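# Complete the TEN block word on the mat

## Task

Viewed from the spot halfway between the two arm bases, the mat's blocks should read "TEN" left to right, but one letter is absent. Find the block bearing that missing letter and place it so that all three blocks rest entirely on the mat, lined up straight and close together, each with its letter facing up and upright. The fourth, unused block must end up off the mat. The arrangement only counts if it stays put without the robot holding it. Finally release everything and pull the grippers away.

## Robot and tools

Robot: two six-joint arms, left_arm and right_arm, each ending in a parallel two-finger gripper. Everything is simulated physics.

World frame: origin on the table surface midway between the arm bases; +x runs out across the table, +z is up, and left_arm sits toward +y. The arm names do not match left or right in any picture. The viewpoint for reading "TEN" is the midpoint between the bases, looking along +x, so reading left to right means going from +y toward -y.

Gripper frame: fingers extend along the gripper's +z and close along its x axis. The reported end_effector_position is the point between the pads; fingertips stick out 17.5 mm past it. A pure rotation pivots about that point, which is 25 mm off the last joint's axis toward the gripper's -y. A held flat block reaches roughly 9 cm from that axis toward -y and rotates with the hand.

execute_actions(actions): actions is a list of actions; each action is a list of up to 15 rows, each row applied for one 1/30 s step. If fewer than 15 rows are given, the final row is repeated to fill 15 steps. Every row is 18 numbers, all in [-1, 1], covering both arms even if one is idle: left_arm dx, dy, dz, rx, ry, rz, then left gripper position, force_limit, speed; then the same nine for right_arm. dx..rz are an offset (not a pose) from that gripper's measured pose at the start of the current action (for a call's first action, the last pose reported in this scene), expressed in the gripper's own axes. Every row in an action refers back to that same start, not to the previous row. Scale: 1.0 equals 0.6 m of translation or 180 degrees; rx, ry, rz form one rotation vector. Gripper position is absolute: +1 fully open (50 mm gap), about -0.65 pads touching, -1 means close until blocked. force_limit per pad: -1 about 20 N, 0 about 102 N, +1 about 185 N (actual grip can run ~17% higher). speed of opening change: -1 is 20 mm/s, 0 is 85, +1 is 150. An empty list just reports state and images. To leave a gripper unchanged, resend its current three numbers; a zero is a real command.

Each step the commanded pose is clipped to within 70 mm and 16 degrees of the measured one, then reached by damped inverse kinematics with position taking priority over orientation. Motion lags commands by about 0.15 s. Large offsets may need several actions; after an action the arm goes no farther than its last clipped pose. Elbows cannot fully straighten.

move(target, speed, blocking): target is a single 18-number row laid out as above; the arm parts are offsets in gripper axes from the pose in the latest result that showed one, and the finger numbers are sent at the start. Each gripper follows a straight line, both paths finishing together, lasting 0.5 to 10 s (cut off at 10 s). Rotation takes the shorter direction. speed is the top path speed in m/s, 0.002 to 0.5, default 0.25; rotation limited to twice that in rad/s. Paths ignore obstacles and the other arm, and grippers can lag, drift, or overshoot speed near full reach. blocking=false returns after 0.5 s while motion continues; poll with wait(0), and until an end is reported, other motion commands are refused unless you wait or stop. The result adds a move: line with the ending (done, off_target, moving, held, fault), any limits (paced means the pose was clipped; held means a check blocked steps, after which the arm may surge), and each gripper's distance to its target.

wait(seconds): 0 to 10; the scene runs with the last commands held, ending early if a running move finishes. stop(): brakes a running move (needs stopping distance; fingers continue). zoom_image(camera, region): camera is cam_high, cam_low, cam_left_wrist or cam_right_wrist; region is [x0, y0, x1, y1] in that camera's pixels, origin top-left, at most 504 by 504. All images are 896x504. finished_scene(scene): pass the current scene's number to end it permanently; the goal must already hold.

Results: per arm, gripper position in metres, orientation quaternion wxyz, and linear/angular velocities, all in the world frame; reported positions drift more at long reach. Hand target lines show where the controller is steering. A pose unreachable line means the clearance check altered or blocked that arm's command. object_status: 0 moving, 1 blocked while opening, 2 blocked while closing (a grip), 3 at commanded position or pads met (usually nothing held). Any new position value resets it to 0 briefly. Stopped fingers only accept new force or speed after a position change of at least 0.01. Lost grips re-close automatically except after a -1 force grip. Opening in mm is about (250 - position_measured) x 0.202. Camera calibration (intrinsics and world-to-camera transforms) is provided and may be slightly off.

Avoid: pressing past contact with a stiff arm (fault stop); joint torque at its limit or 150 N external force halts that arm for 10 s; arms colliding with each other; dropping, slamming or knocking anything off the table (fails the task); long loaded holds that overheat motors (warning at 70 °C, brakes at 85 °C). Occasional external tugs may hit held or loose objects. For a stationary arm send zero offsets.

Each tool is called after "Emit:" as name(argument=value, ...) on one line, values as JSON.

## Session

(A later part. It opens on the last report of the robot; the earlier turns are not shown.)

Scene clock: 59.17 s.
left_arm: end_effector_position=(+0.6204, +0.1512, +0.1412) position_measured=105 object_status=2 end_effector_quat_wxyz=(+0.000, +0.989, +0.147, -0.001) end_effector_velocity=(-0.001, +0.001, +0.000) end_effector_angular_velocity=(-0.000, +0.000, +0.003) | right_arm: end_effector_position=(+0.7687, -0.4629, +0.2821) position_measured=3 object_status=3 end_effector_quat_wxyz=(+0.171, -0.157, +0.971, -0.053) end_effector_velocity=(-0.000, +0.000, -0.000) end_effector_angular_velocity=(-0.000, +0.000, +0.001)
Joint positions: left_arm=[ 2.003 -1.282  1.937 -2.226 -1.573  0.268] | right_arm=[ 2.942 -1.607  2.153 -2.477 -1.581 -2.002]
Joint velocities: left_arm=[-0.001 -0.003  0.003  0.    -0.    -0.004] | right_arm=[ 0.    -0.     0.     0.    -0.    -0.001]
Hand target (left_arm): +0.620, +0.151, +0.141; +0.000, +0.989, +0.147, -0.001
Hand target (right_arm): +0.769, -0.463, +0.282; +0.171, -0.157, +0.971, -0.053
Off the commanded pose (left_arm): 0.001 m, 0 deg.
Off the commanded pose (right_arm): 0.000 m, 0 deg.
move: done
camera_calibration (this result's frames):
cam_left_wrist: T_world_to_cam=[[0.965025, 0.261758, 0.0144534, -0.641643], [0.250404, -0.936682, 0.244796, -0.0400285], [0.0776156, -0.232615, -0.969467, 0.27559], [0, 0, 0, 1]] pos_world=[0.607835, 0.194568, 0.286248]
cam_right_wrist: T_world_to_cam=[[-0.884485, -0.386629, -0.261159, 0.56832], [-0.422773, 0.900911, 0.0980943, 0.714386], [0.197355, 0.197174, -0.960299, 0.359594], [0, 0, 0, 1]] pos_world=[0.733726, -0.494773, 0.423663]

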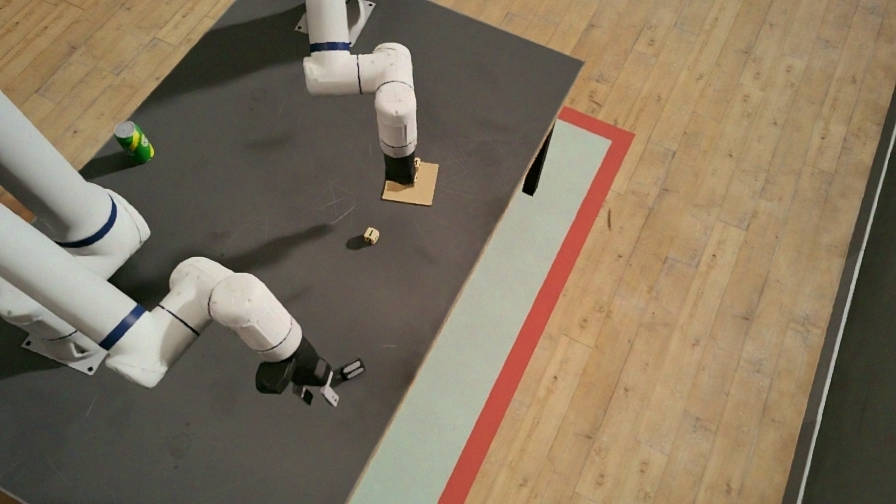

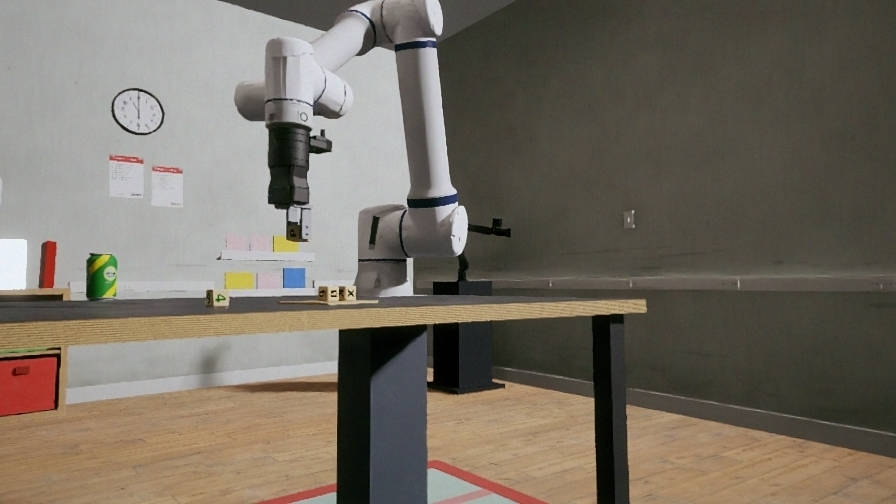

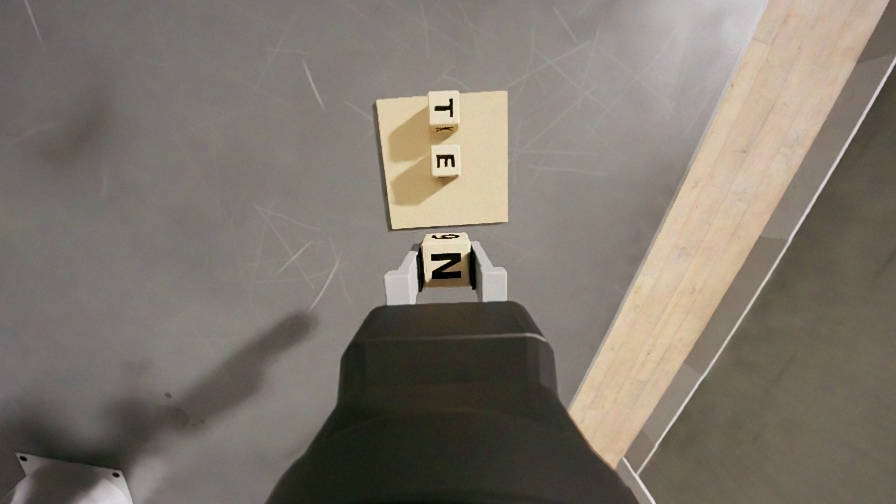

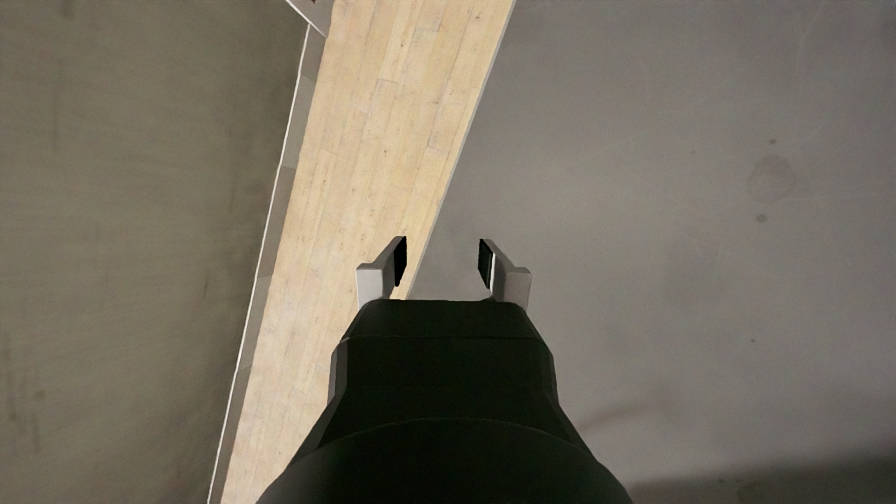

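Emit:
move(target=[0.0075,-0.053,0.13,0,0,0,-1,-0.6,0, 0,0,0,0,0,0,1,0,0], speed=0.12)

Emit:
zoom_image(camera="cam_left_wrist", region=[300,60,600,310])

Scene clock: 69.43 s.
left_arm: end_effector_position=(+0.6151, +0.1824, +0.0634) position_measured=105 object_status=2 end_effector_quat_wxyz=(+0.000, +0.989, +0.147, -0.001) end_effector_velocity=(+0.000, +0.001, -0.002) end_effector_angular_velocity=(+0.001, -0.001, -0.000) | right_arm: end_effector_position=(+0.7687, -0.4629, +0.2821) position_measured=3 object_status=3 end_effector_quat_wxyz=(+0.171, -0.157, +0.971, -0.053) end_effector_velocity=(-0.000, +0.000, -0.000) end_effector_angular_velocity=(+0.000, +0.000, +0.001)
Joint positions: left_arm=[ 2.02  -1.223  2.036 -2.383 -1.573  0.285] | right_arm=[ 2.942 -1.607  2.153 -2.477 -1.581 -2.002]
Joint velocities: left_arm=[ 0.     0.001  0.002 -0.004  0.001  0.   ] | right_arm=[ 0.    -0.     0.     0.     0.    -0.001]
Hand target (left_arm): +0.615, +0.182, +0.063; +0.000, +0.989, +0.147, -0.001
Hand target (right_arm): +0.769, -0.463, +0.282; +0.171, -0.157, +0.971, -0.053
Off the commanded pose (left_arm): 0.000 m, 0 deg.
Off the commanded pose (right_arm): 0.000 m, 0 deg.
move: done
camera_calibration (this result's frames):
cam_left_wrist: T_world_to_cam=[[0.965026, 0.26176, 0.0143708, -0.643635], [0.250428, -0.936686, 0.244754, 0.00957413], [0.0775276, -0.232595, -0.969479, 0.207844], [0, 0, 0, 1]] pos_world=[0.602613, 0.225789, 0.208407]
cam_right_wrist: T_world_to_cam=[[-0.884485, -0.386628, -0.261159, 0.56832], [-0.422773, 0.900911, 0.0980946, 0.714386], [0.197355, 0.197174, -0.960299, 0.359594], [0, 0, 0, 1]] pos_world=[0.733726, -0.494773, 0.423662]

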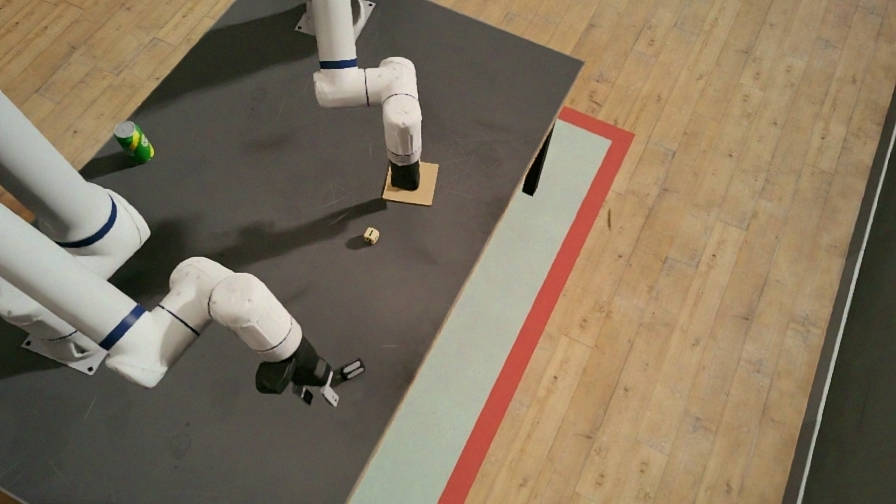

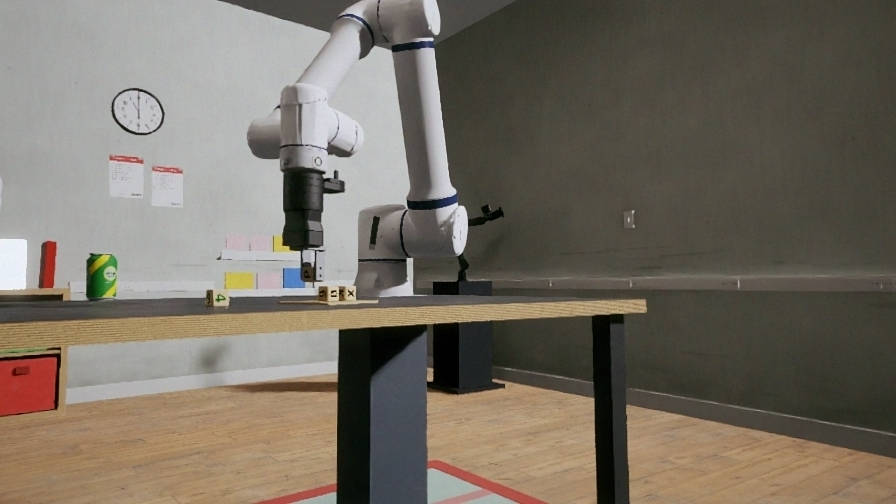

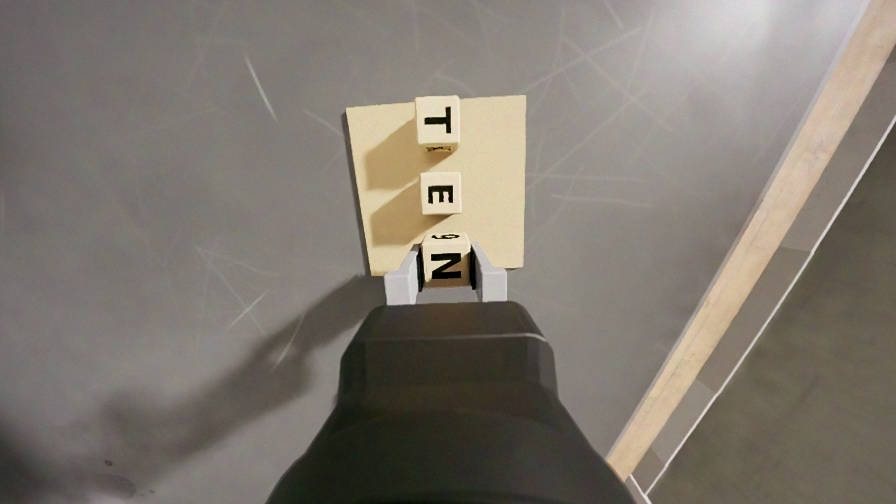

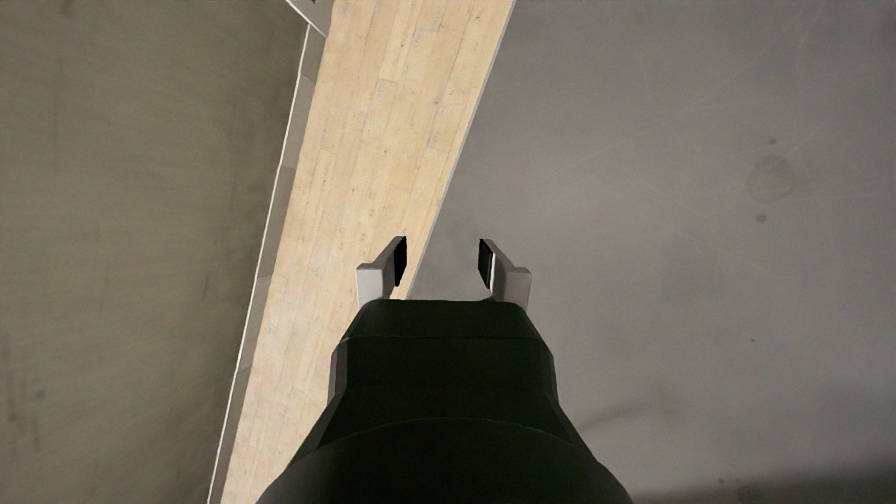

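Region (300, 60, 600, 310) of cam_left_wrist's 896x504 image, scaled by 1.680, with more detail than that image has.

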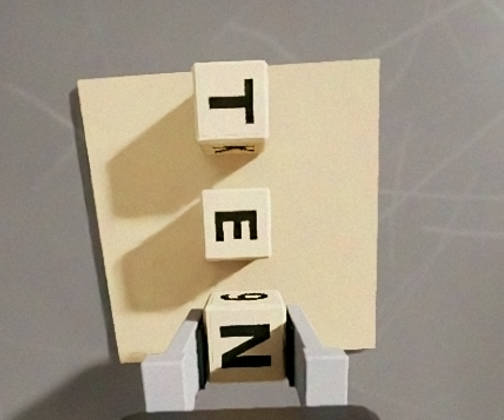

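Emit:
move(target=[-0.0025,0,0.062,0,0,0,-1,-0.6,0, 0,0,0,0,0,0,1,0,0], speed=0.05)

Emit:
execute_actions(actions=[[[0,0,0,0,0,0,1,-0.6,0, 0,0,0,0,0,0,1,0,0]],[[0,0,0,0,0,0,1,-0.6,0, 0,0,0,0,0,0,1,0,0]]])

Emit:
move(target=[0,0,-0.2,0,0,0,1,-0.6,0, 0,0,0,0,0,0,1,0,0])

Scene clock: 79.77 s.
left_arm: end_effector_position=(+0.6136, +0.1817, +0.0265) position_measured=105 object_status=2 end_effector_quat_wxyz=(+0.000, +0.989, +0.147, -0.001) end_effector_velocity=(-0.000, +0.000, -0.002) end_effector_angular_velocity=(-0.000, +0.001, -0.000) | right_arm: end_effector_position=(+0.7687, -0.4629, +0.2821) position_measured=3 object_status=3 end_effector_quat_wxyz=(+0.171, -0.157, +0.971, -0.053) end_effector_velocity=(-0.000, -0.000, -0.000) end_effector_angular_velocity=(-0.001, +0.000, +0.000)
Joint positions: left_arm=[ 2.017 -1.174  2.054 -2.451 -1.573  0.282] | right_arm=[ 2.942 -1.607  2.153 -2.477 -1.581 -2.002]
Joint velocities: left_arm=[-0.     0.003  0.002 -0.004 -0.001  0.   ] | right_arm=[-0.    -0.     0.    -0.    -0.001 -0.001]
Hand target (left_arm): +0.614, +0.182, +0.026; +0.000, +0.989, +0.147, -0.001
Hand target (right_arm): +0.769, -0.463, +0.282; +0.171, -0.157, +0.971, -0.053
Off the commanded pose (left_arm): 0.000 m, 0 deg.
Off the commanded pose (right_arm): 0.000 m, 0 deg.
move: done
camera_calibration (this result's frames):
cam_left_wrist: T_world_to_cam=[[0.965026, 0.261761, 0.0143693, -0.641447], [0.250429, -0.936683, 0.244765, 0.0183729], [0.0775293, -0.232606, -0.969476, 0.172094], [0, 0, 0, 1]] pos_world=[0.60107, 0.225146, 0.171561]
cam_right_wrist: T_world_to_cam=[[-0.884485, -0.386629, -0.261159, 0.56832], [-0.422773, 0.900911, 0.0980945, 0.714386], [0.197355, 0.197174, -0.960299, 0.359594], [0, 0, 0, 1]] pos_world=[0.733726, -0.494773, 0.423663]

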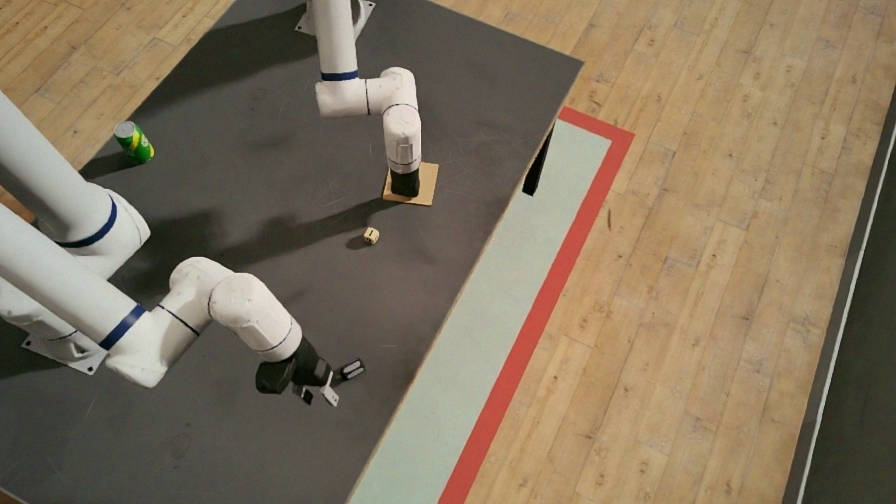

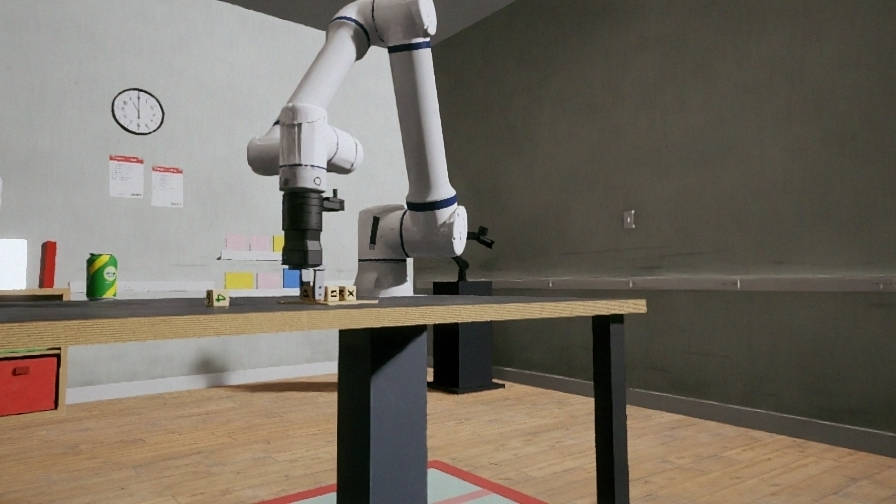

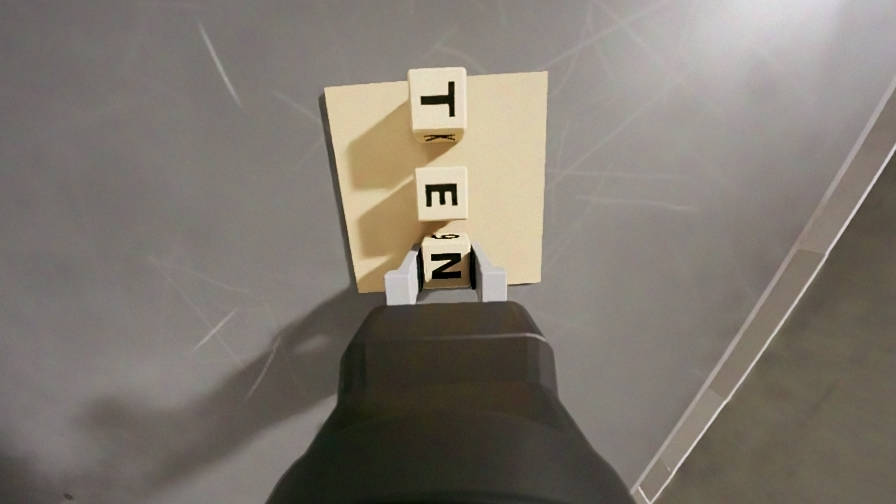

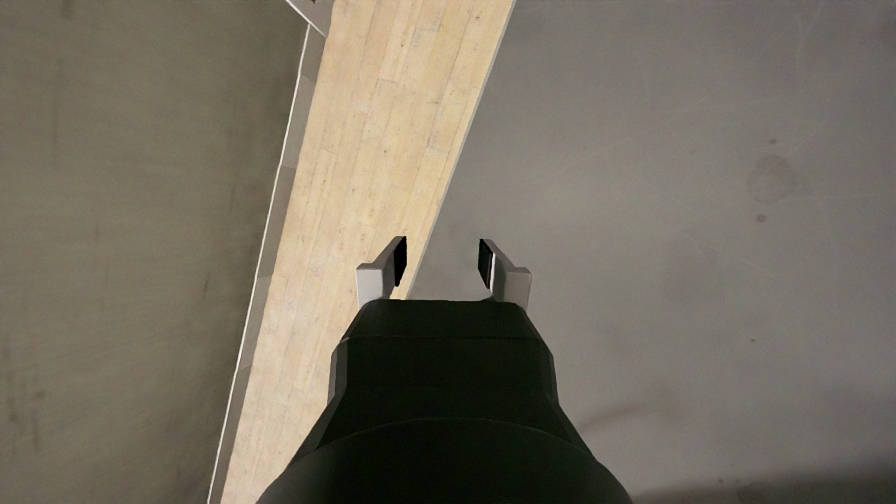

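Scene clock: 80.77 s.
left_arm: end_effector_position=(+0.6136, +0.1818, +0.0264) position_measured=3 object_status=3 end_effector_quat_wxyz=(+0.000, +0.989, +0.147, -0.001) end_effector_velocity=(+0.000, +0.000, +0.000) end_effector_angular_velocity=(-0.001, +0.002, +0.002) | right_arm: end_effector_position=(+0.7687, -0.4629, +0.2821) position_measured=3 object_status=3 end_effector_quat_wxyz=(+0.171, -0.157, +0.971, -0.053) end_effector_velocity=(+0.000, +0.000, +0.000) end_effector_angular_velocity=(+0.000, -0.000, -0.000)
Joint positions: left_arm=[ 2.017 -1.174  2.055 -2.451 -1.573  0.282] | right_arm=[ 2.942 -1.607  2.153 -2.477 -1.581 -2.002]
Joint velocities: left_arm=[ 0.002 -0.    -0.     0.    -0.002 -0.001] | right_arm=[ 0. -0. -0. -0.  0.  0.]
Hand target (left_arm): +0.614, +0.182, +0.026; +0.000, +0.989, +0.147, -0.001
Hand target (right_arm): +0.769, -0.463, +0.282; +0.171, -0.157, +0.971, -0.053
Off the commanded pose (left_arm): 0.000 m, 0 deg.
Off the commanded pose (right_arm): 0.000 m, 0 deg.
camera_calibration (this result's frames):
cam_left_wrist: T_world_to_cam=[[0.965027, 0.261759, 0.0143313, -0.641431], [0.250444, -0.936709, 0.244651, 0.0184258], [0.0774637, -0.232505, -0.969505, 0.172039], [0, 0, 0, 1]] pos_world=[0.601056, 0.22516, 0.171477]
cam_right_wrist: T_world_to_cam=[[-0.884485, -0.386628, -0.261159, 0.56832], [-0.422773, 0.900911, 0.0980945, 0.714386], [0.197355, 0.197174, -0.960299, 0.359594], [0, 0, 0, 1]] pos_world=[0.733726, -0.494773, 0.423663]

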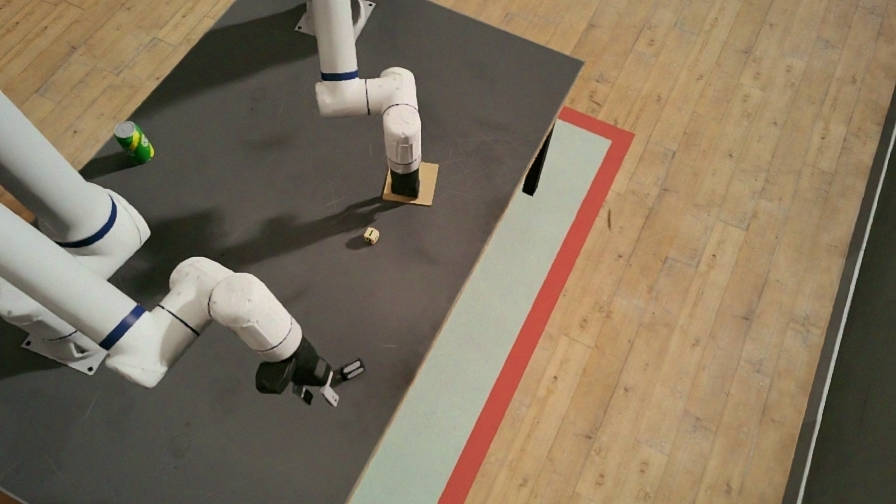

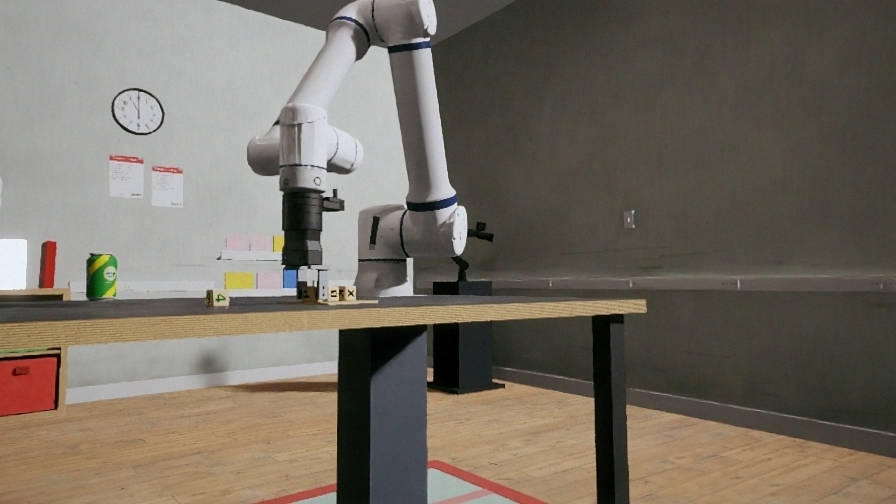

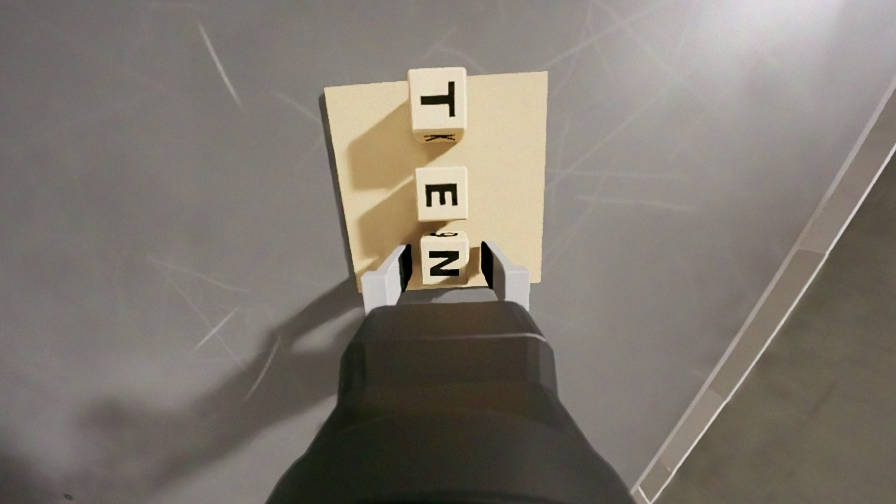

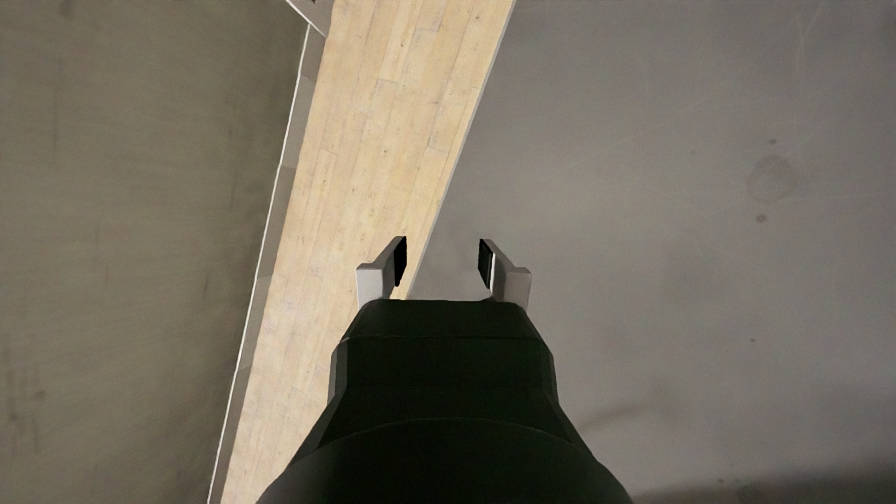

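Scene clock: 81.87 s.
left_arm: end_effector_position=(+0.6140, +0.1825, +0.1460) position_measured=3 object_status=3 end_effector_quat_wxyz=(+0.000, +0.989, +0.147, -0.001) end_effector_velocity=(-0.000, +0.001, +0.002) end_effector_angular_velocity=(+0.000, +0.000, +0.001) | right_arm: end_effector_position=(+0.7687, -0.4629, +0.2821) position_measured=3 object_status=3 end_effector_quat_wxyz=(+0.171, -0.157, +0.971, -0.053) end_effector_velocity=(-0.000, +0.000, -0.000) end_effector_angular_velocity=(+0.000, +0.001, +0.001)
Joint positions: left_arm=[ 2.018 -1.324  1.984 -2.231 -1.573  0.283] | right_arm=[ 2.942 -1.607  2.153 -2.477 -1.581 -2.002]
Joint velocities: left_arm=[ 0.    -0.003 -0.001  0.005 -0.    -0.   ] | right_arm=[ 0.     0.     0.     0.     0.001 -0.001]
Hand target (left_arm): +0.614, +0.182, +0.146; +0.000, +0.989, +0.147, -0.001
Hand target (right_arm): +0.769, -0.463, +0.282; +0.171, -0.157, +0.971, -0.053
Off the commanded pose (left_arm): 0.001 m, 0 deg.
Off the commanded pose (right_arm): 0.000 m, 0 deg.
move: done
camera_calibration (this result's frames):
cam_left_wrist: T_world_to_cam=[[0.965009, 0.261824, 0.0143331, -0.643773], [0.250507, -0.93669, 0.244657, -0.0103057], [0.0774829, -0.232506, -0.969504, 0.28808], [0, 0, 0, 1]] pos_world=[0.601507, 0.225882, 0.291043]
cam_right_wrist: T_world_to_cam=[[-0.884485, -0.386629, -0.261159, 0.56832], [-0.422773, 0.900911, 0.0980944, 0.714386], [0.197355, 0.197174, -0.960299, 0.359594], [0, 0, 0, 1]] pos_world=[0.733726, -0.494773, 0.423663]

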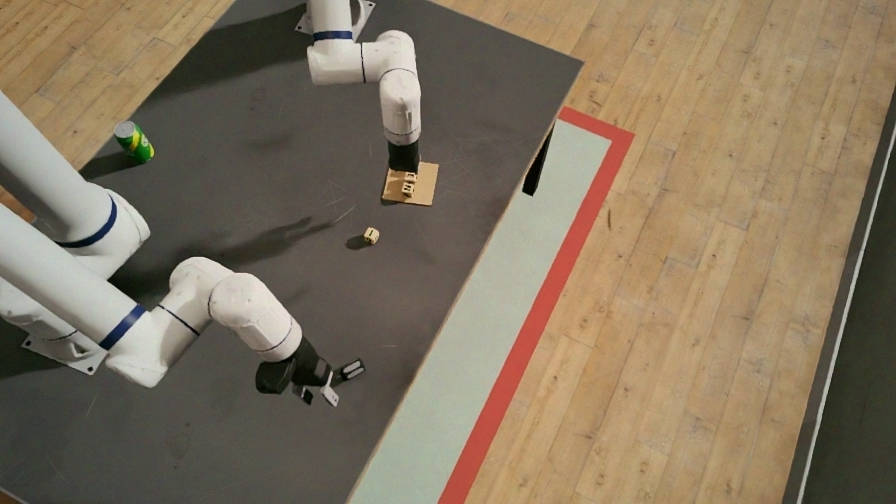

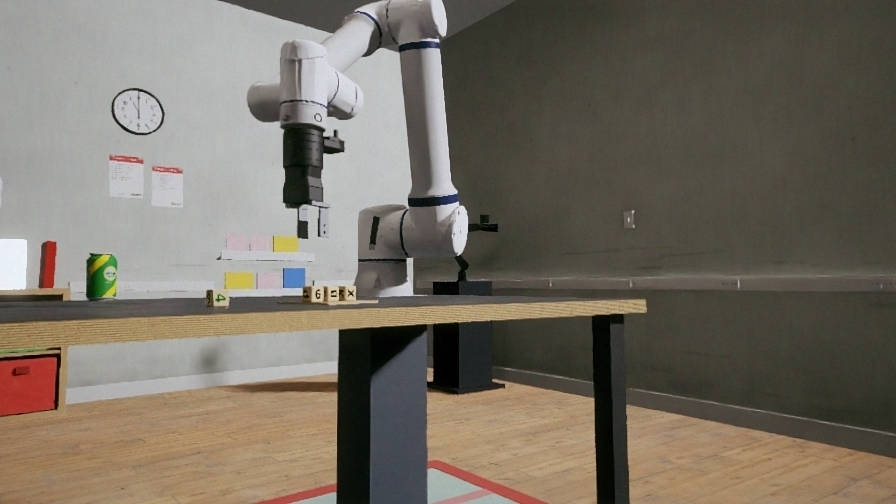

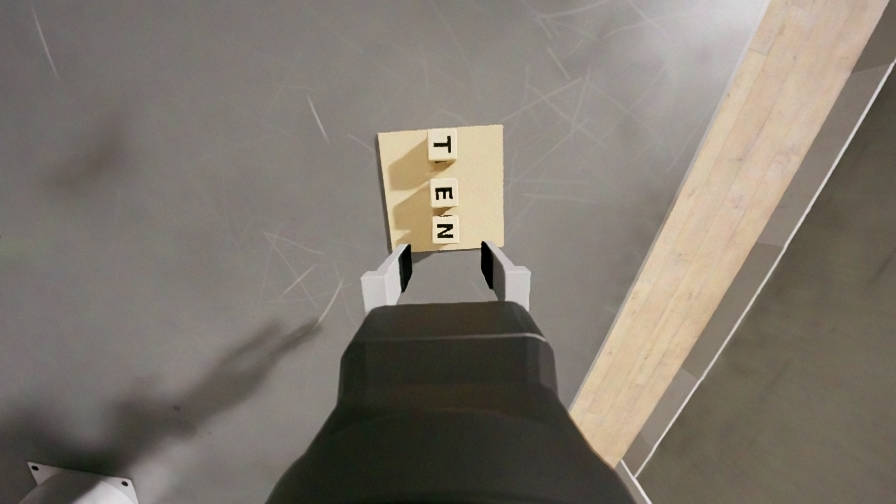

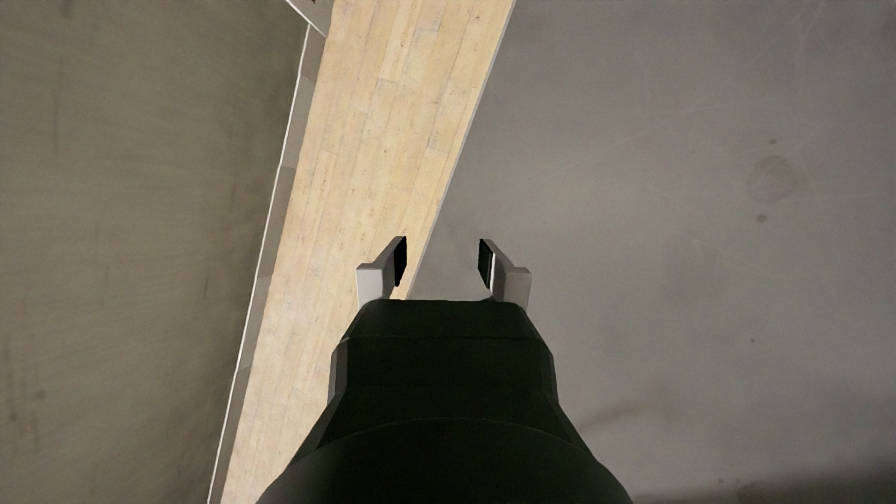

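Emit:
finished_scene(scene=1)

The scene is finished: the task was done.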